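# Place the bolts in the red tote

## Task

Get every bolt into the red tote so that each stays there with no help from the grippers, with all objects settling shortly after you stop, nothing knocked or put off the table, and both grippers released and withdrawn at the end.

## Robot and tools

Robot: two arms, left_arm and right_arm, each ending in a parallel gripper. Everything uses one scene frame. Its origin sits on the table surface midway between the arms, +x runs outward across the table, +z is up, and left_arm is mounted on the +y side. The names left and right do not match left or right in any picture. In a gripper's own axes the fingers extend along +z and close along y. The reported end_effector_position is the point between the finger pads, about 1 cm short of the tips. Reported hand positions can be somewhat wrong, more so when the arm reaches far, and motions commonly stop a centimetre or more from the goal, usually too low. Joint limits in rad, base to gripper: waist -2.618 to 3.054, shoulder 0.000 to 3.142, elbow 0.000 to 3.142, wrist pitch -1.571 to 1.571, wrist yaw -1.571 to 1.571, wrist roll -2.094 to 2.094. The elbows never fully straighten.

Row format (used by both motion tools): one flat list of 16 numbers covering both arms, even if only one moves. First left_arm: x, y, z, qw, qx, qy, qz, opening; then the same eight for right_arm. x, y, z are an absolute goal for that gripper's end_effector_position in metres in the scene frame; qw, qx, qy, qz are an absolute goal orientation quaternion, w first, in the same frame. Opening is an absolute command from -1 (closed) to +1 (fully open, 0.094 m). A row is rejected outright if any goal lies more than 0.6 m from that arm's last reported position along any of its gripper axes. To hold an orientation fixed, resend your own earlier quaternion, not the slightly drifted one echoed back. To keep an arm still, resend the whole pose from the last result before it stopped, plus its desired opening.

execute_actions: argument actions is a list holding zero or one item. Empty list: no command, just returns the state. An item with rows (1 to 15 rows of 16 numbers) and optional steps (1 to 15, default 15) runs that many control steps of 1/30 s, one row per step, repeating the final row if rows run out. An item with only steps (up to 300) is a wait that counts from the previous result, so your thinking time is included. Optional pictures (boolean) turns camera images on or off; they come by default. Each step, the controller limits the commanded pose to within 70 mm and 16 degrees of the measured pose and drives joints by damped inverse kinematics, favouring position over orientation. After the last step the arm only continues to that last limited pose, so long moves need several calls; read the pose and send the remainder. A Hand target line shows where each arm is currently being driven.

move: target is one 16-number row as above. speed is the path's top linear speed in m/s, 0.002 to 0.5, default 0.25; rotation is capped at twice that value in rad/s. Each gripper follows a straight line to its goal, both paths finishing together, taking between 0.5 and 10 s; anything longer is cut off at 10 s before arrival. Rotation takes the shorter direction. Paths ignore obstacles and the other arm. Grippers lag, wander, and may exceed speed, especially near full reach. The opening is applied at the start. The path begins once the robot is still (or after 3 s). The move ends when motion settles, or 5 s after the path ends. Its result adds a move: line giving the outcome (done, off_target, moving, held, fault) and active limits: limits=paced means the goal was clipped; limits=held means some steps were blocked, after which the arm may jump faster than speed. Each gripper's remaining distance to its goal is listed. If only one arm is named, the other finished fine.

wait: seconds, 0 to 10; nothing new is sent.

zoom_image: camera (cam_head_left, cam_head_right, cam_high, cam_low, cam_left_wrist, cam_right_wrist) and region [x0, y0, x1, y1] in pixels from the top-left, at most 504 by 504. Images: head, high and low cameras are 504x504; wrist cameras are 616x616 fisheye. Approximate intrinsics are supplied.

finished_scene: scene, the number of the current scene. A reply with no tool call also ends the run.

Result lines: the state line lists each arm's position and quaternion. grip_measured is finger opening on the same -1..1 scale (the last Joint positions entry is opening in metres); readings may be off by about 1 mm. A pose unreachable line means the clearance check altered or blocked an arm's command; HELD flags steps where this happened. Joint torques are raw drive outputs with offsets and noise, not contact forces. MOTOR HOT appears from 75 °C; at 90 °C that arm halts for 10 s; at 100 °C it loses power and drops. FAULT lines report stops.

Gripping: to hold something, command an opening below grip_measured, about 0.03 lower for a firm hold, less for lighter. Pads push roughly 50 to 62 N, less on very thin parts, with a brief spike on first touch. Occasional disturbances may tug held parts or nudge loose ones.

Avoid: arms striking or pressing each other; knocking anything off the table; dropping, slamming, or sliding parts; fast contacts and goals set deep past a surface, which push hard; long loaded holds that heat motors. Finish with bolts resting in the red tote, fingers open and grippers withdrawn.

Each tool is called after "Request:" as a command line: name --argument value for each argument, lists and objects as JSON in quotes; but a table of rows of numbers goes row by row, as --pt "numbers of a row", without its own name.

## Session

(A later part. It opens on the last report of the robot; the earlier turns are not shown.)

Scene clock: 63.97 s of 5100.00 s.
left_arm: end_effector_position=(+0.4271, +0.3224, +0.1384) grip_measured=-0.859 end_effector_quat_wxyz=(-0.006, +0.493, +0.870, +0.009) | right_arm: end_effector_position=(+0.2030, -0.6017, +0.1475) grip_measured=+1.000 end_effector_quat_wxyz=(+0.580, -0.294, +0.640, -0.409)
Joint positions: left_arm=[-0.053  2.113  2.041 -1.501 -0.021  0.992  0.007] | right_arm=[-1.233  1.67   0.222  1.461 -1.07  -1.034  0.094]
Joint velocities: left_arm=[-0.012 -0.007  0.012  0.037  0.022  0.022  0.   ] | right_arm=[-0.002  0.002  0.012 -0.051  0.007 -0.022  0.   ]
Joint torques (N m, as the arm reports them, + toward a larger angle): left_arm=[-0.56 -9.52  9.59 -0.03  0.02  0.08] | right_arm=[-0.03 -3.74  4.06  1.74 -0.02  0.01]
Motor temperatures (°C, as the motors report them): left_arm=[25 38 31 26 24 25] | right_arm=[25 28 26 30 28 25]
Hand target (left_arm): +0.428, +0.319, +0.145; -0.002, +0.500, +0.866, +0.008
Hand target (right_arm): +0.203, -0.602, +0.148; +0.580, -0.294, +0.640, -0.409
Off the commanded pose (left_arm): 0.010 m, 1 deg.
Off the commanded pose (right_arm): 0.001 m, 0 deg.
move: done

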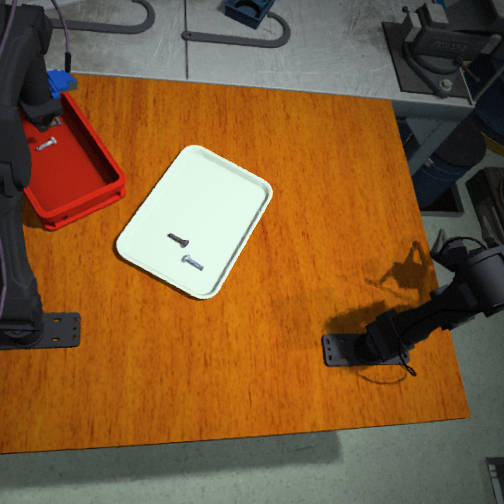

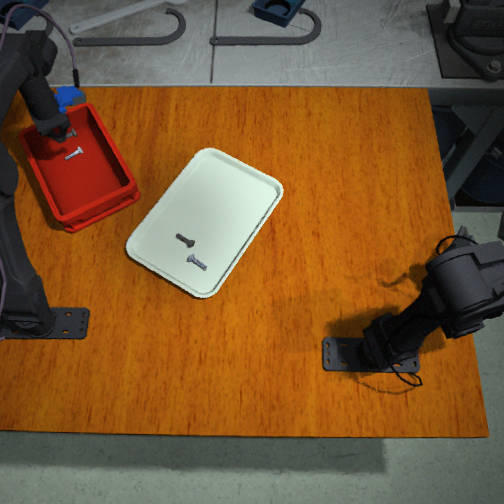

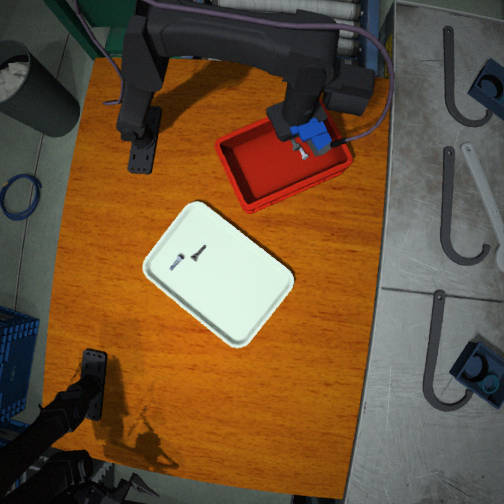

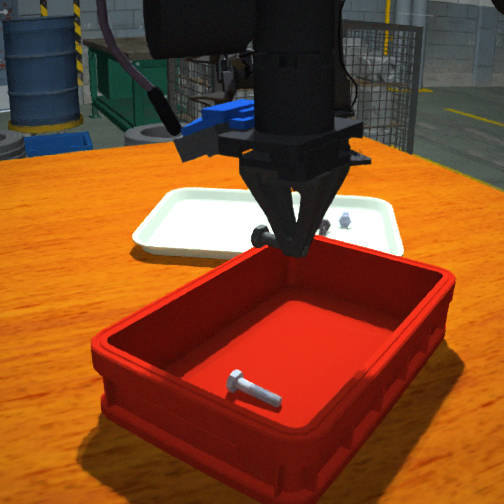

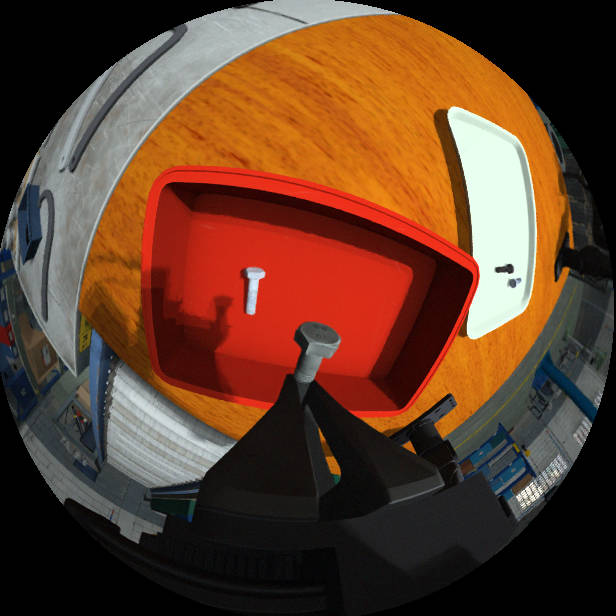

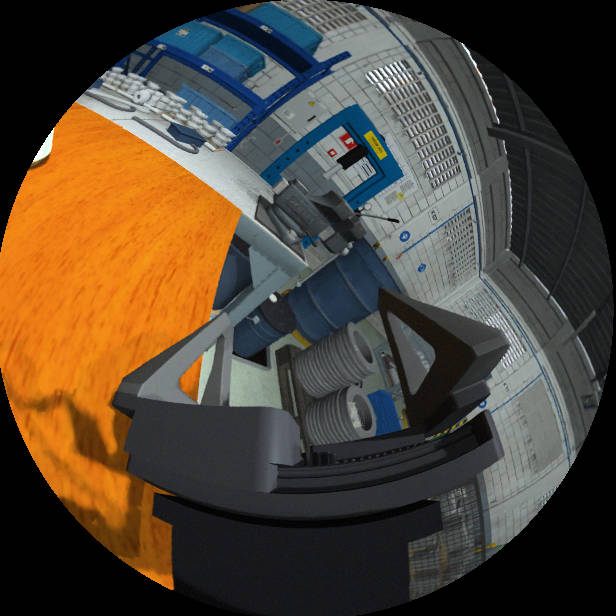

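Request:
move --target '[0.432,0.315,0.028,0,0.5,0.866,0,-0.88,0.203,-0.602,0.148,0.58,-0.294,0.64,-0.409,1]' --speed 0.1

Request:
move --target '[0.432,0.315,0.028,0,0.5,0.866,0,-0.4,0.203,-0.602,0.148,0.58,-0.294,0.64,-0.409,1]'

Request:
move --target '[0.432,0.315,0.145,0,0.5,0.866,0,-0.4,0.203,-0.602,0.148,0.58,-0.294,0.64,-0.409,1]'

Request:
move --target '[0.2305,0.034,0.145,0,0.87,0.492,0,-0.3,0.203,-0.602,0.148,0.58,-0.294,0.64,-0.409,1]'

Request:
move --target '[0.2305,0.034,0.05,0,0.87,0.492,0,-0.3,0.203,-0.602,0.148,0.58,-0.294,0.64,-0.409,1]' --speed 0.15

Scene clock: 82.07 s of 5100.00 s.
left_arm: end_effector_position=(+0.4297, +0.3209, +0.0283) grip_measured=-0.859 end_effector_quat_wxyz=(-0.010, +0.495, +0.869, +0.002) | right_arm: end_effector_position=(+0.2030, -0.6017, +0.1475) grip_measured=+1.000 end_effector_quat_wxyz=(+0.580, -0.294, +0.640, -0.409)
Joint positions: left_arm=[-0.053  2.159  1.673 -1.1   -0.013  0.995  0.007] | right_arm=[-1.233  1.67   0.222  1.461 -1.07  -1.034  0.094]
Joint velocities: left_arm=[ 0.007  0.002  0.002  0.037 -0.007 -0.007  0.   ] | right_arm=[ 0.002 -0.002  0.002  0.007 -0.037 -0.007  0.   ]
Joint torques (N m, as the arm reports them, + toward a larger angle): left_arm=[ -0.72 -10.18   6.16   0.41   0.07   0.07] | right_arm=[-0.13 -3.91  4.09  1.73 -0.04 -0.02]
Motor temperatures (°C, as the motors report them): left_arm=[25 36 32 25 24 25] | right_arm=[25 28 26 30 28 25]
Hand target (left_arm): +0.433, +0.315, +0.028; +0.000, +0.500, +0.866, -0.000
Hand target (right_arm): +0.203, -0.602, +0.148; +0.580, -0.294, +0.640, -0.409
Off the commanded pose (left_arm): 0.006 m, 1 deg.
Off the commanded pose (right_arm): 0.001 m, 0 deg.
After step 90, 13.43 s passed at rest.
move: done

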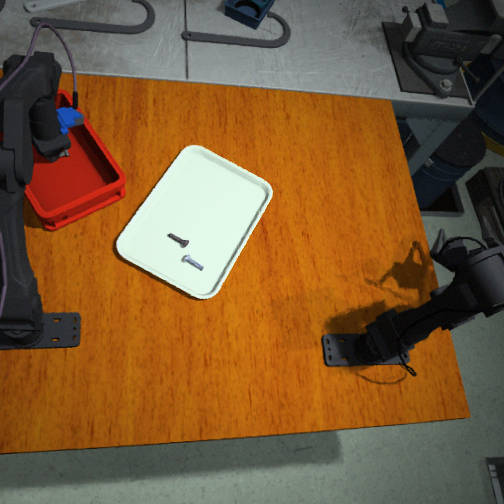

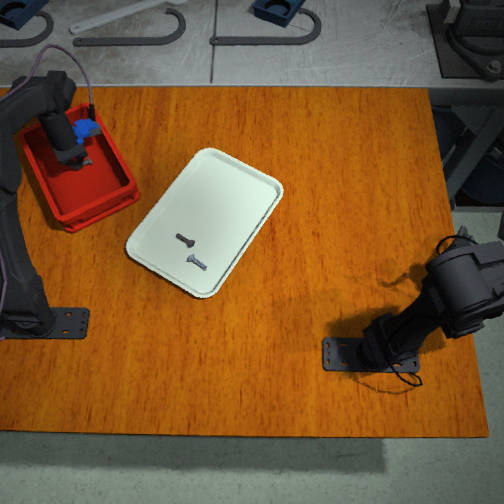

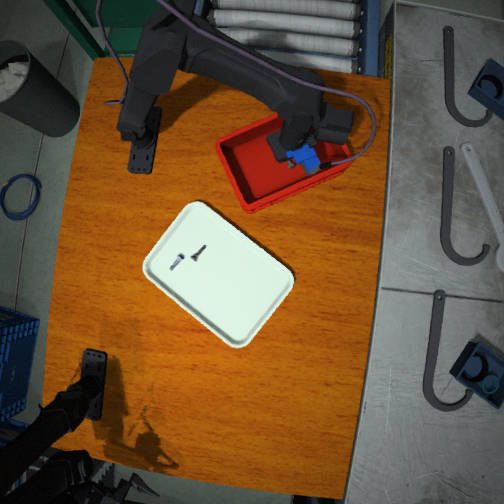

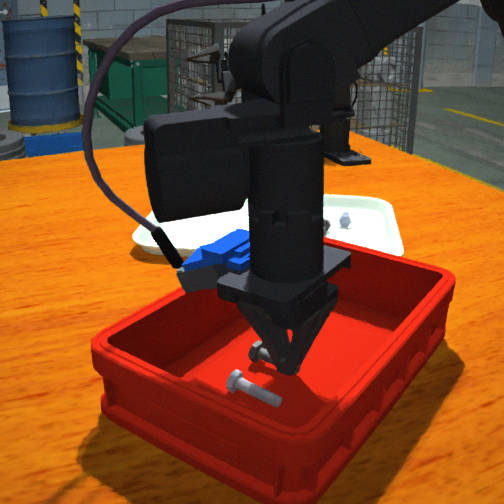

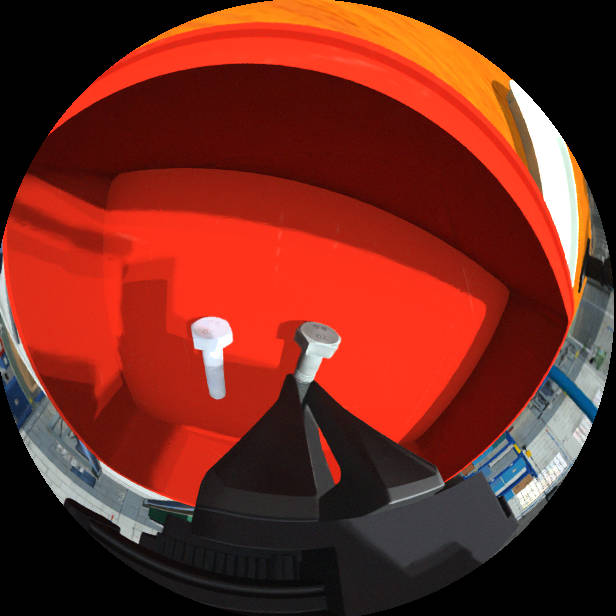

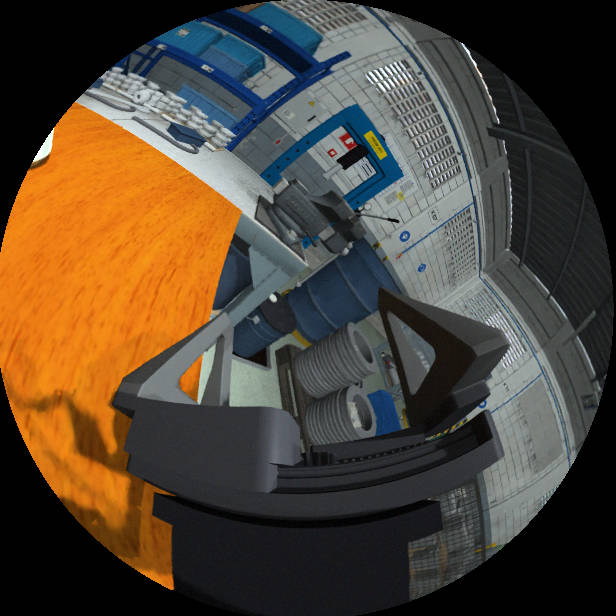

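Scene clock: 82.77 s of 5100.00 s.
left_arm: end_effector_position=(+0.4303, +0.3208, +0.0283) grip_measured=-0.403 end_effector_quat_wxyz=(-0.009, +0.495, +0.869, +0.002) | right_arm: end_effector_position=(+0.2030, -0.6017, +0.1475) grip_measured=+1.000 end_effector_quat_wxyz=(+0.580, -0.294, +0.640, -0.409)
Joint positions: left_arm=[-0.053  2.159  1.673 -1.098 -0.013  0.995  0.028] | right_arm=[-1.233  1.67   0.222  1.461 -1.07  -1.034  0.094]
Joint velocities: left_arm=[-0.002 -0.012 -0.032 -0.066  0.022 -0.022 -0.001] | right_arm=[-0.007 -0.002 -0.017 -0.095  0.022 -0.066  0.   ]
Joint torques (N m, as the arm reports them, + toward a larger angle): left_arm=[ -0.56 -10.56   5.58   0.39   0.07   0.03] | right_arm=[-0.04 -3.88  4.09  1.75 -0.01 -0.01]
Motor temperatures (°C, as the motors report them): left_arm=[25 36 32 25 24 25] | right_arm=[25 28 26 30 28 25]
Hand target (left_arm): +0.432, +0.315, +0.028; -0.000, +0.500, +0.866, -0.000
Hand target (right_arm): +0.203, -0.602, +0.148; +0.580, -0.294, +0.640, -0.409
Off the commanded pose (left_arm): 0.006 m, 1 deg.
Off the commanded pose (right_arm): 0.001 m, 0 deg.
move: done

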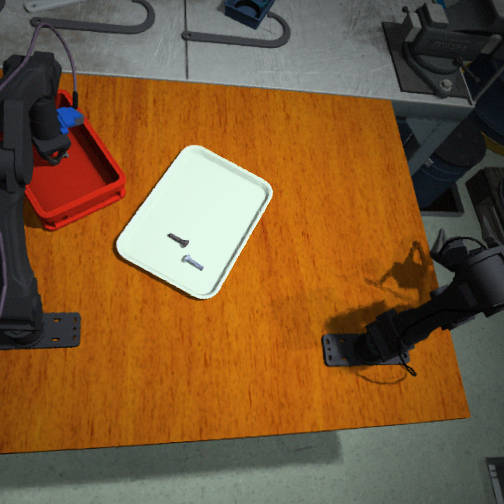

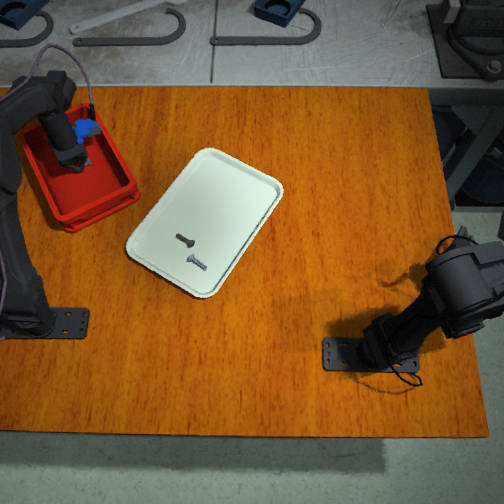

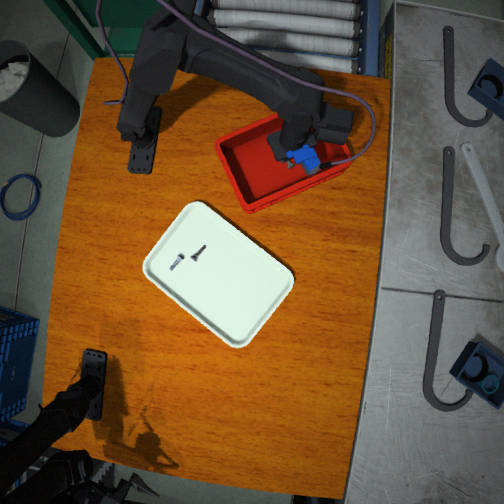

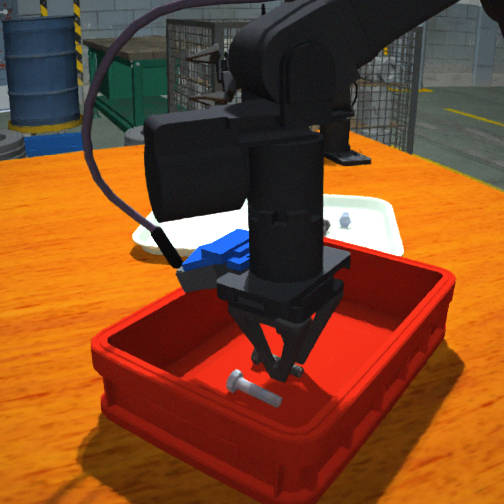

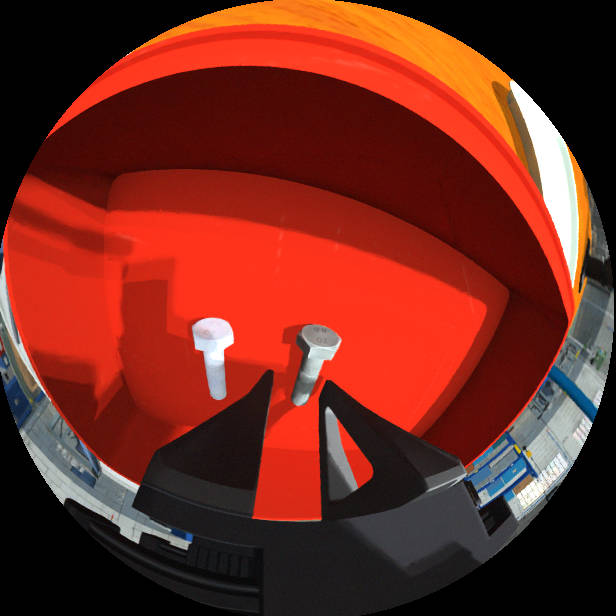

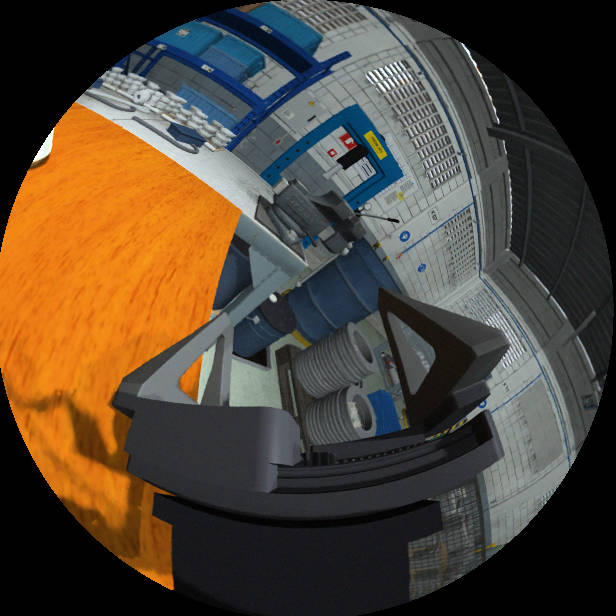

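Scene clock: 84.00 s of 5100.00 s.
left_arm: end_effector_position=(+0.4317, +0.3207, +0.1361) grip_measured=-0.403 end_effector_quat_wxyz=(-0.007, +0.495, +0.869, +0.003) | right_arm: end_effector_position=(+0.2030, -0.6017, +0.1475) grip_measured=+1.000 end_effector_quat_wxyz=(+0.580, -0.294, +0.640, -0.409)
Joint positions: left_arm=[-0.053  2.144  2.08  -1.516 -0.013  0.995  0.028] | right_arm=[-1.233  1.67   0.222  1.461 -1.07  -1.034  0.094]
Joint velocities: left_arm=[-0.007 -0.017  0.002 -0.11   0.037  0.037 -0.001] | right_arm=[-0.007 -0.012 -0.002 -0.037 -0.007 -0.037  0.   ]
Joint torques (N m, as the arm reports them, + toward a larger angle): left_arm=[ -0.4  -10.36   8.65  -0.01   0.13   0.05] | right_arm=[-0.05 -3.86  4.01  1.72 -0.01 -0.01]
Motor temperatures (°C, as the motors report them): left_arm=[25 37 32 25 24 25] | right_arm=[25 28 26 30 28 25]
Hand target (left_arm): +0.431, +0.315, +0.145; +0.000, +0.500, +0.866, +0.000
Hand target (right_arm): +0.203, -0.602, +0.148; +0.580, -0.294, +0.640, -0.409
Off the commanded pose (left_arm): 0.011 m, 1 deg.
Off the commanded pose (right_arm): 0.001 m, 0 deg.
move: off_target (left_arm)

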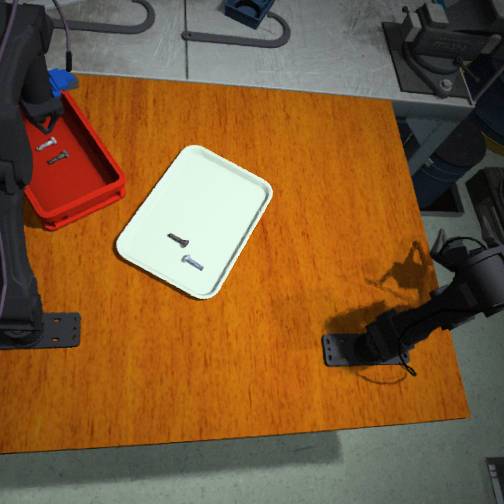

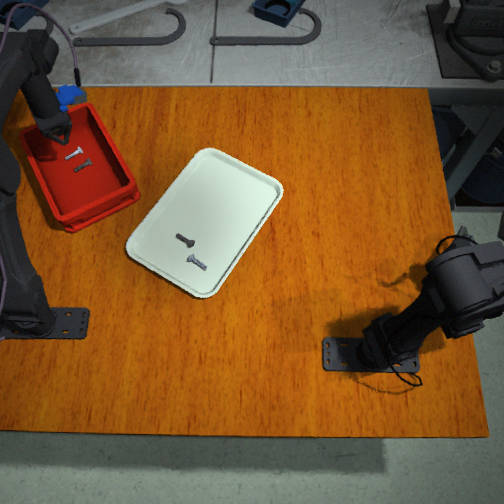

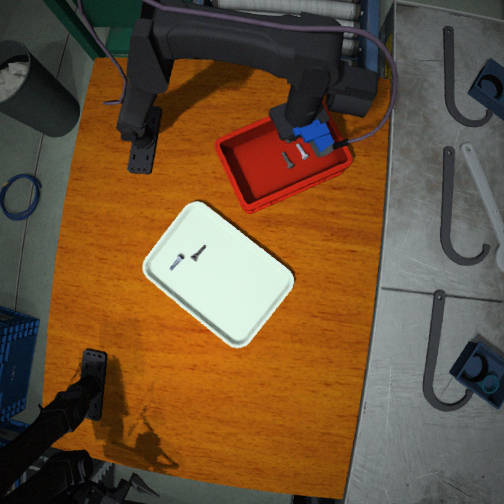

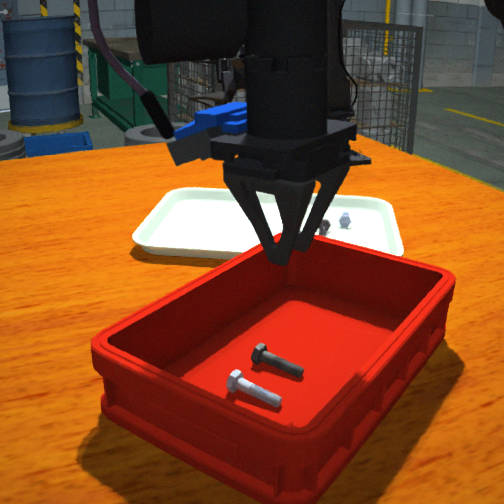

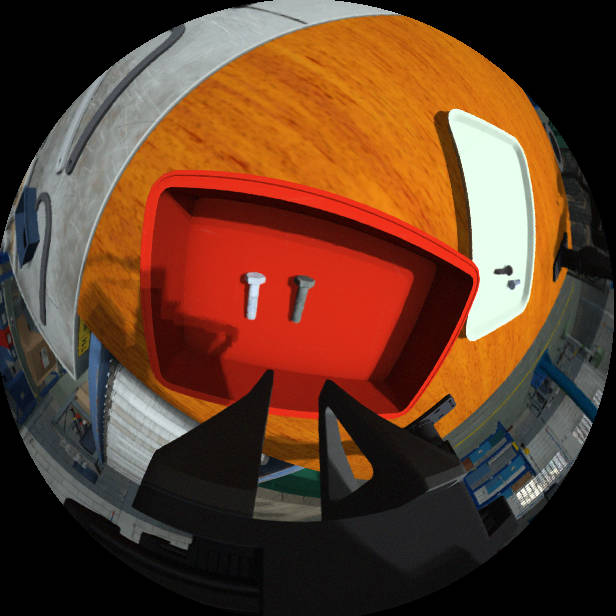

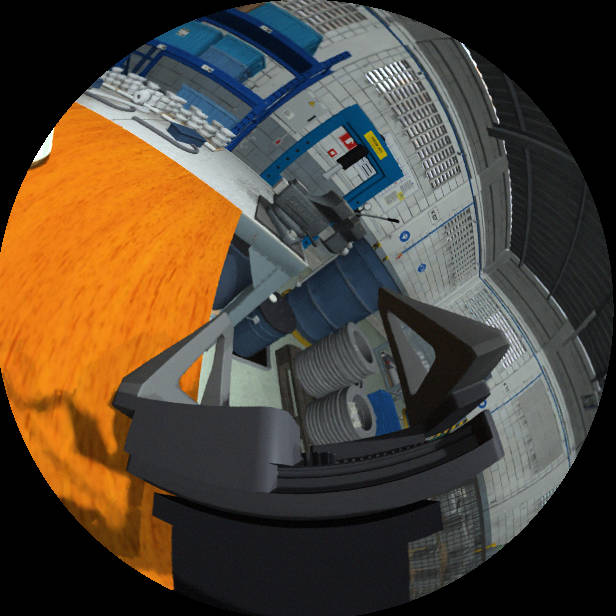

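Scene clock: 86.60 s of 5100.00 s.
left_arm: end_effector_position=(+0.2307, +0.0322, +0.1395) grip_measured=-0.303 end_effector_quat_wxyz=(+0.002, +0.869, +0.494, -0.004) | right_arm: end_effector_position=(+0.2030, -0.6017, +0.1475) grip_measured=+1.000 end_effector_quat_wxyz=(+0.580, -0.294, +0.640, -0.409)
Joint positions: left_arm=[-0.98   1.936  1.786 -1.417  0.008  1.141  0.033] | right_arm=[-1.233  1.67   0.222  1.461 -1.07  -1.034  0.094]
Joint velocities: left_arm=[ 0.007 -0.012 -0.007  0.007 -0.022  0.095 -0.   ] | right_arm=[ 0.012  0.007  0.007  0.007 -0.022 -0.037  0.   ]
Joint torques (N m, as the arm reports them, + toward a larger angle): left_arm=[ 0.34 -7.93  9.18  0.04  0.05  0.07] | right_arm=[-0.11 -3.81  4.14  1.74 -0.02  0.  ]
Motor temperatures (°C, as the motors report them): left_arm=[25 37 32 25 24 25] | right_arm=[25 28 26 30 28 25]
Hand target (left_arm): +0.231, +0.029, +0.145; +0.007, +0.870, +0.492, -0.008
Hand target (right_arm): +0.203, -0.602, +0.148; +0.580, -0.294, +0.640, -0.409
Off the commanded pose (left_arm): 0.006 m, 1 deg.
Off the commanded pose (right_arm): 0.001 m, 0 deg.
move: done

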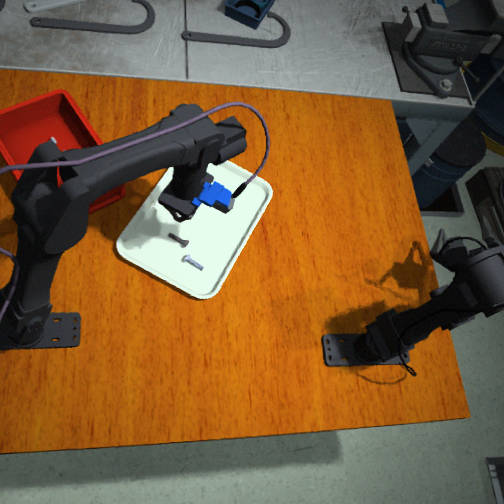

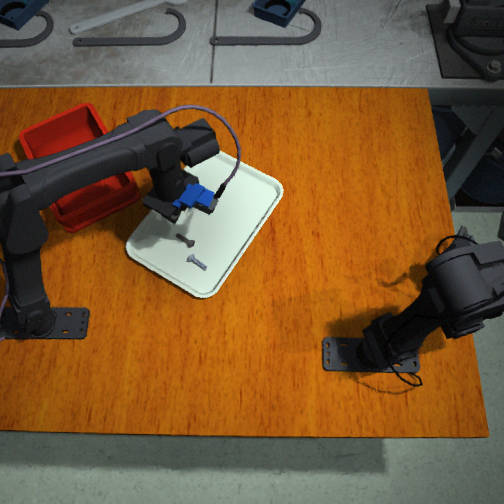

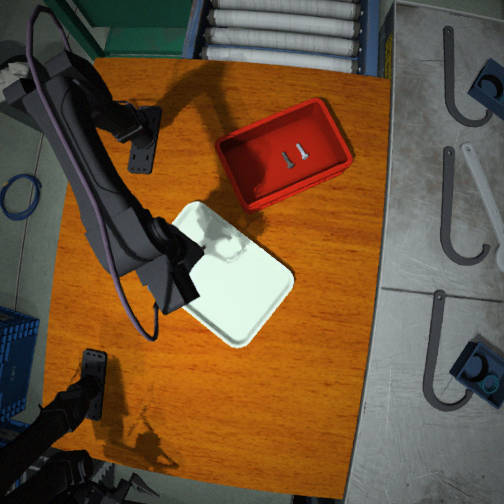

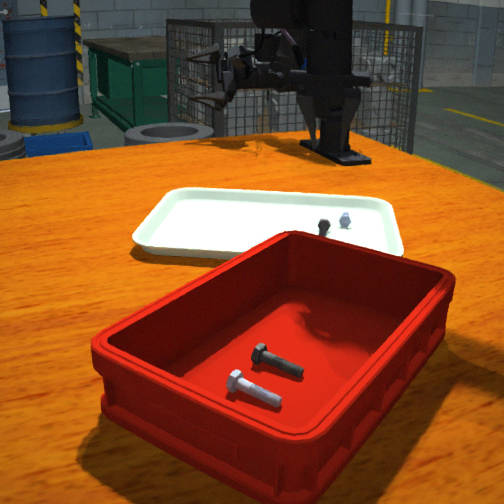

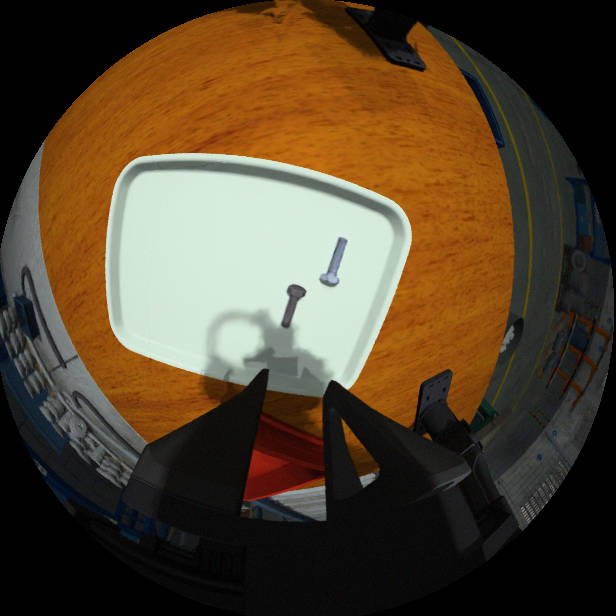

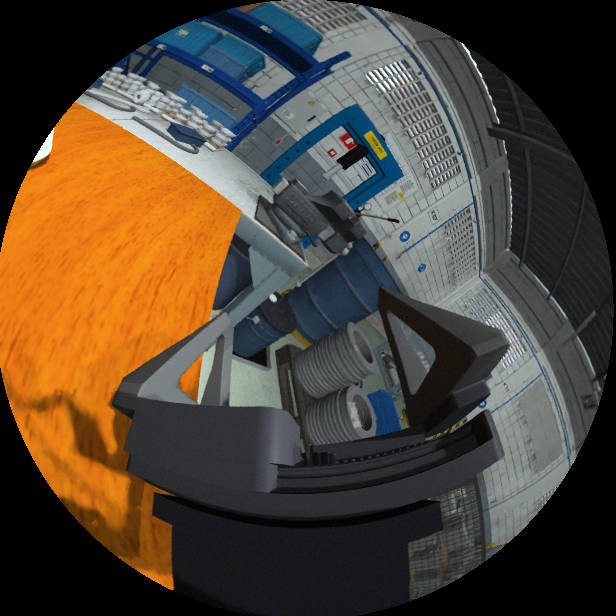

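Scene clock: 87.83 s of 5100.00 s.
left_arm: end_effector_position=(+0.2288, +0.0354, +0.0516) grip_measured=-0.303 end_effector_quat_wxyz=(-0.006, +0.869, +0.494, -0.004) | right_arm: end_effector_position=(+0.2030, -0.6017, +0.1475) grip_measured=+1.000 end_effector_quat_wxyz=(+0.580, -0.294, +0.640, -0.409)
Joint positions: left_arm=[-0.98   1.964  1.474 -1.093  0.007  1.141  0.033] | right_arm=[-1.233  1.67   0.222  1.461 -1.07  -1.034  0.094]
Joint velocities: left_arm=[-0.012 -0.002  0.007 -0.066 -0.037  0.007 -0.   ] | right_arm=[-0.002 -0.007 -0.007 -0.007 -0.007 -0.022  0.   ]
Joint torques (N m, as the arm reports them, + toward a larger angle): left_arm=[-0.12 -8.6   5.73  0.39 -0.07  0.08] | right_arm=[-0.07 -3.83  4.16  1.74 -0.03  0.01]
Motor temperatures (°C, as the motors report them): left_arm=[25 36 31 25 24 25] | right_arm=[25 28 26 30 28 25]
Hand target (left_arm): +0.231, +0.033, +0.050; -0.000, +0.870, +0.492, +0.000
Hand target (right_arm): +0.203, -0.602, +0.148; +0.580, -0.294, +0.640, -0.409
Off the commanded pose (left_arm): 0.003 m, 1 deg.
Off the commanded pose (right_arm): 0.001 m, 0 deg.
move: done

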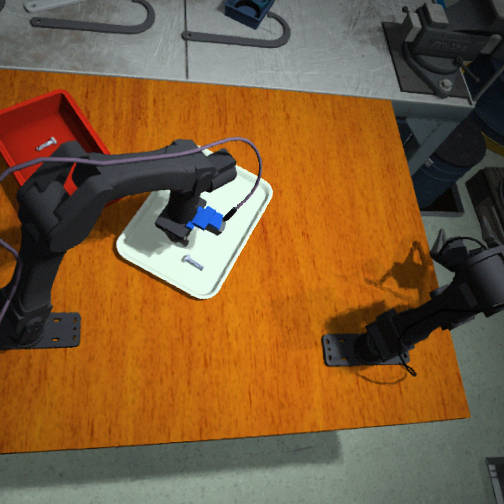

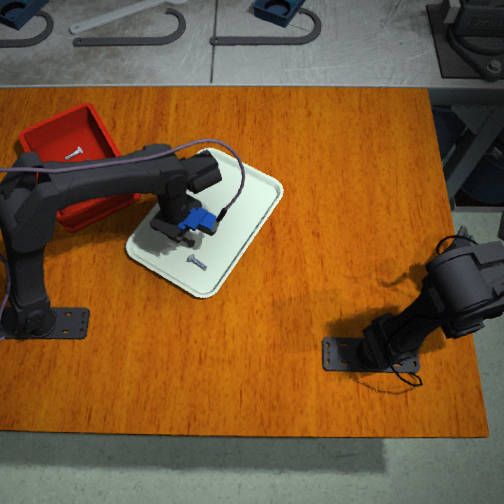

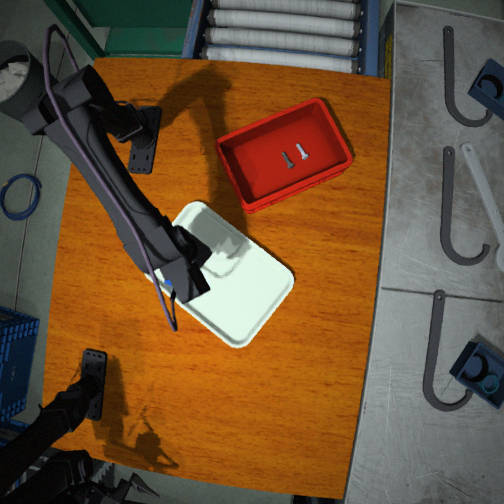

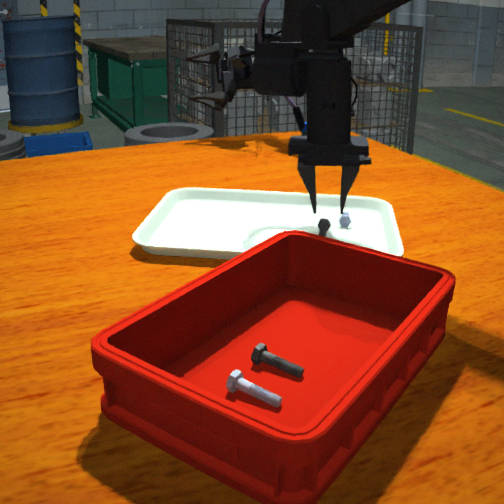

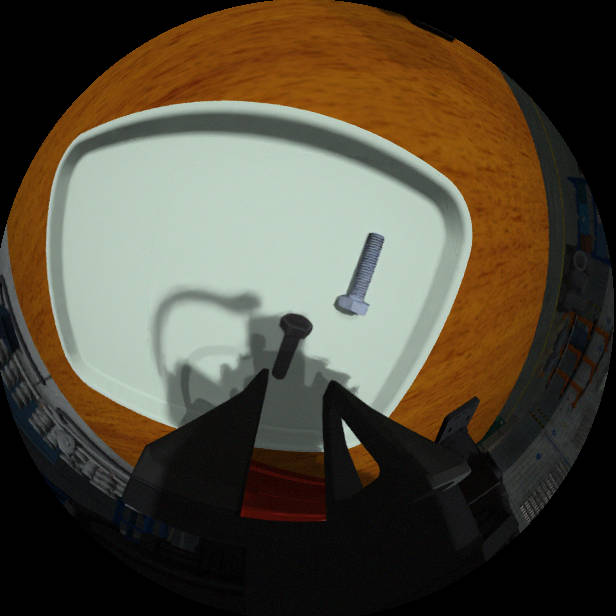

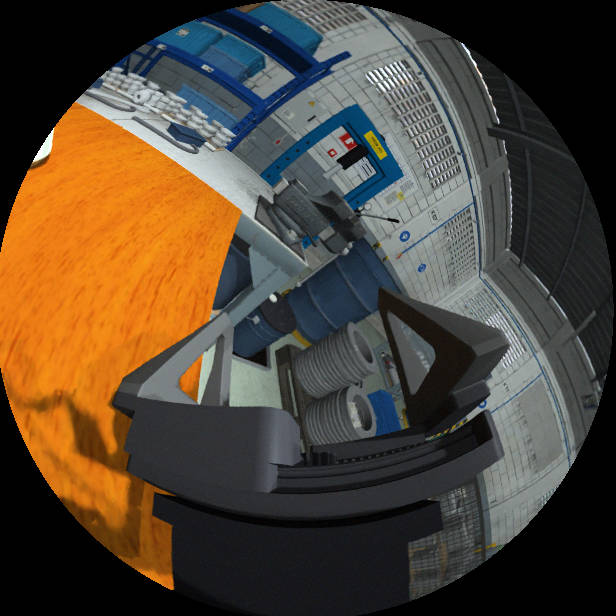

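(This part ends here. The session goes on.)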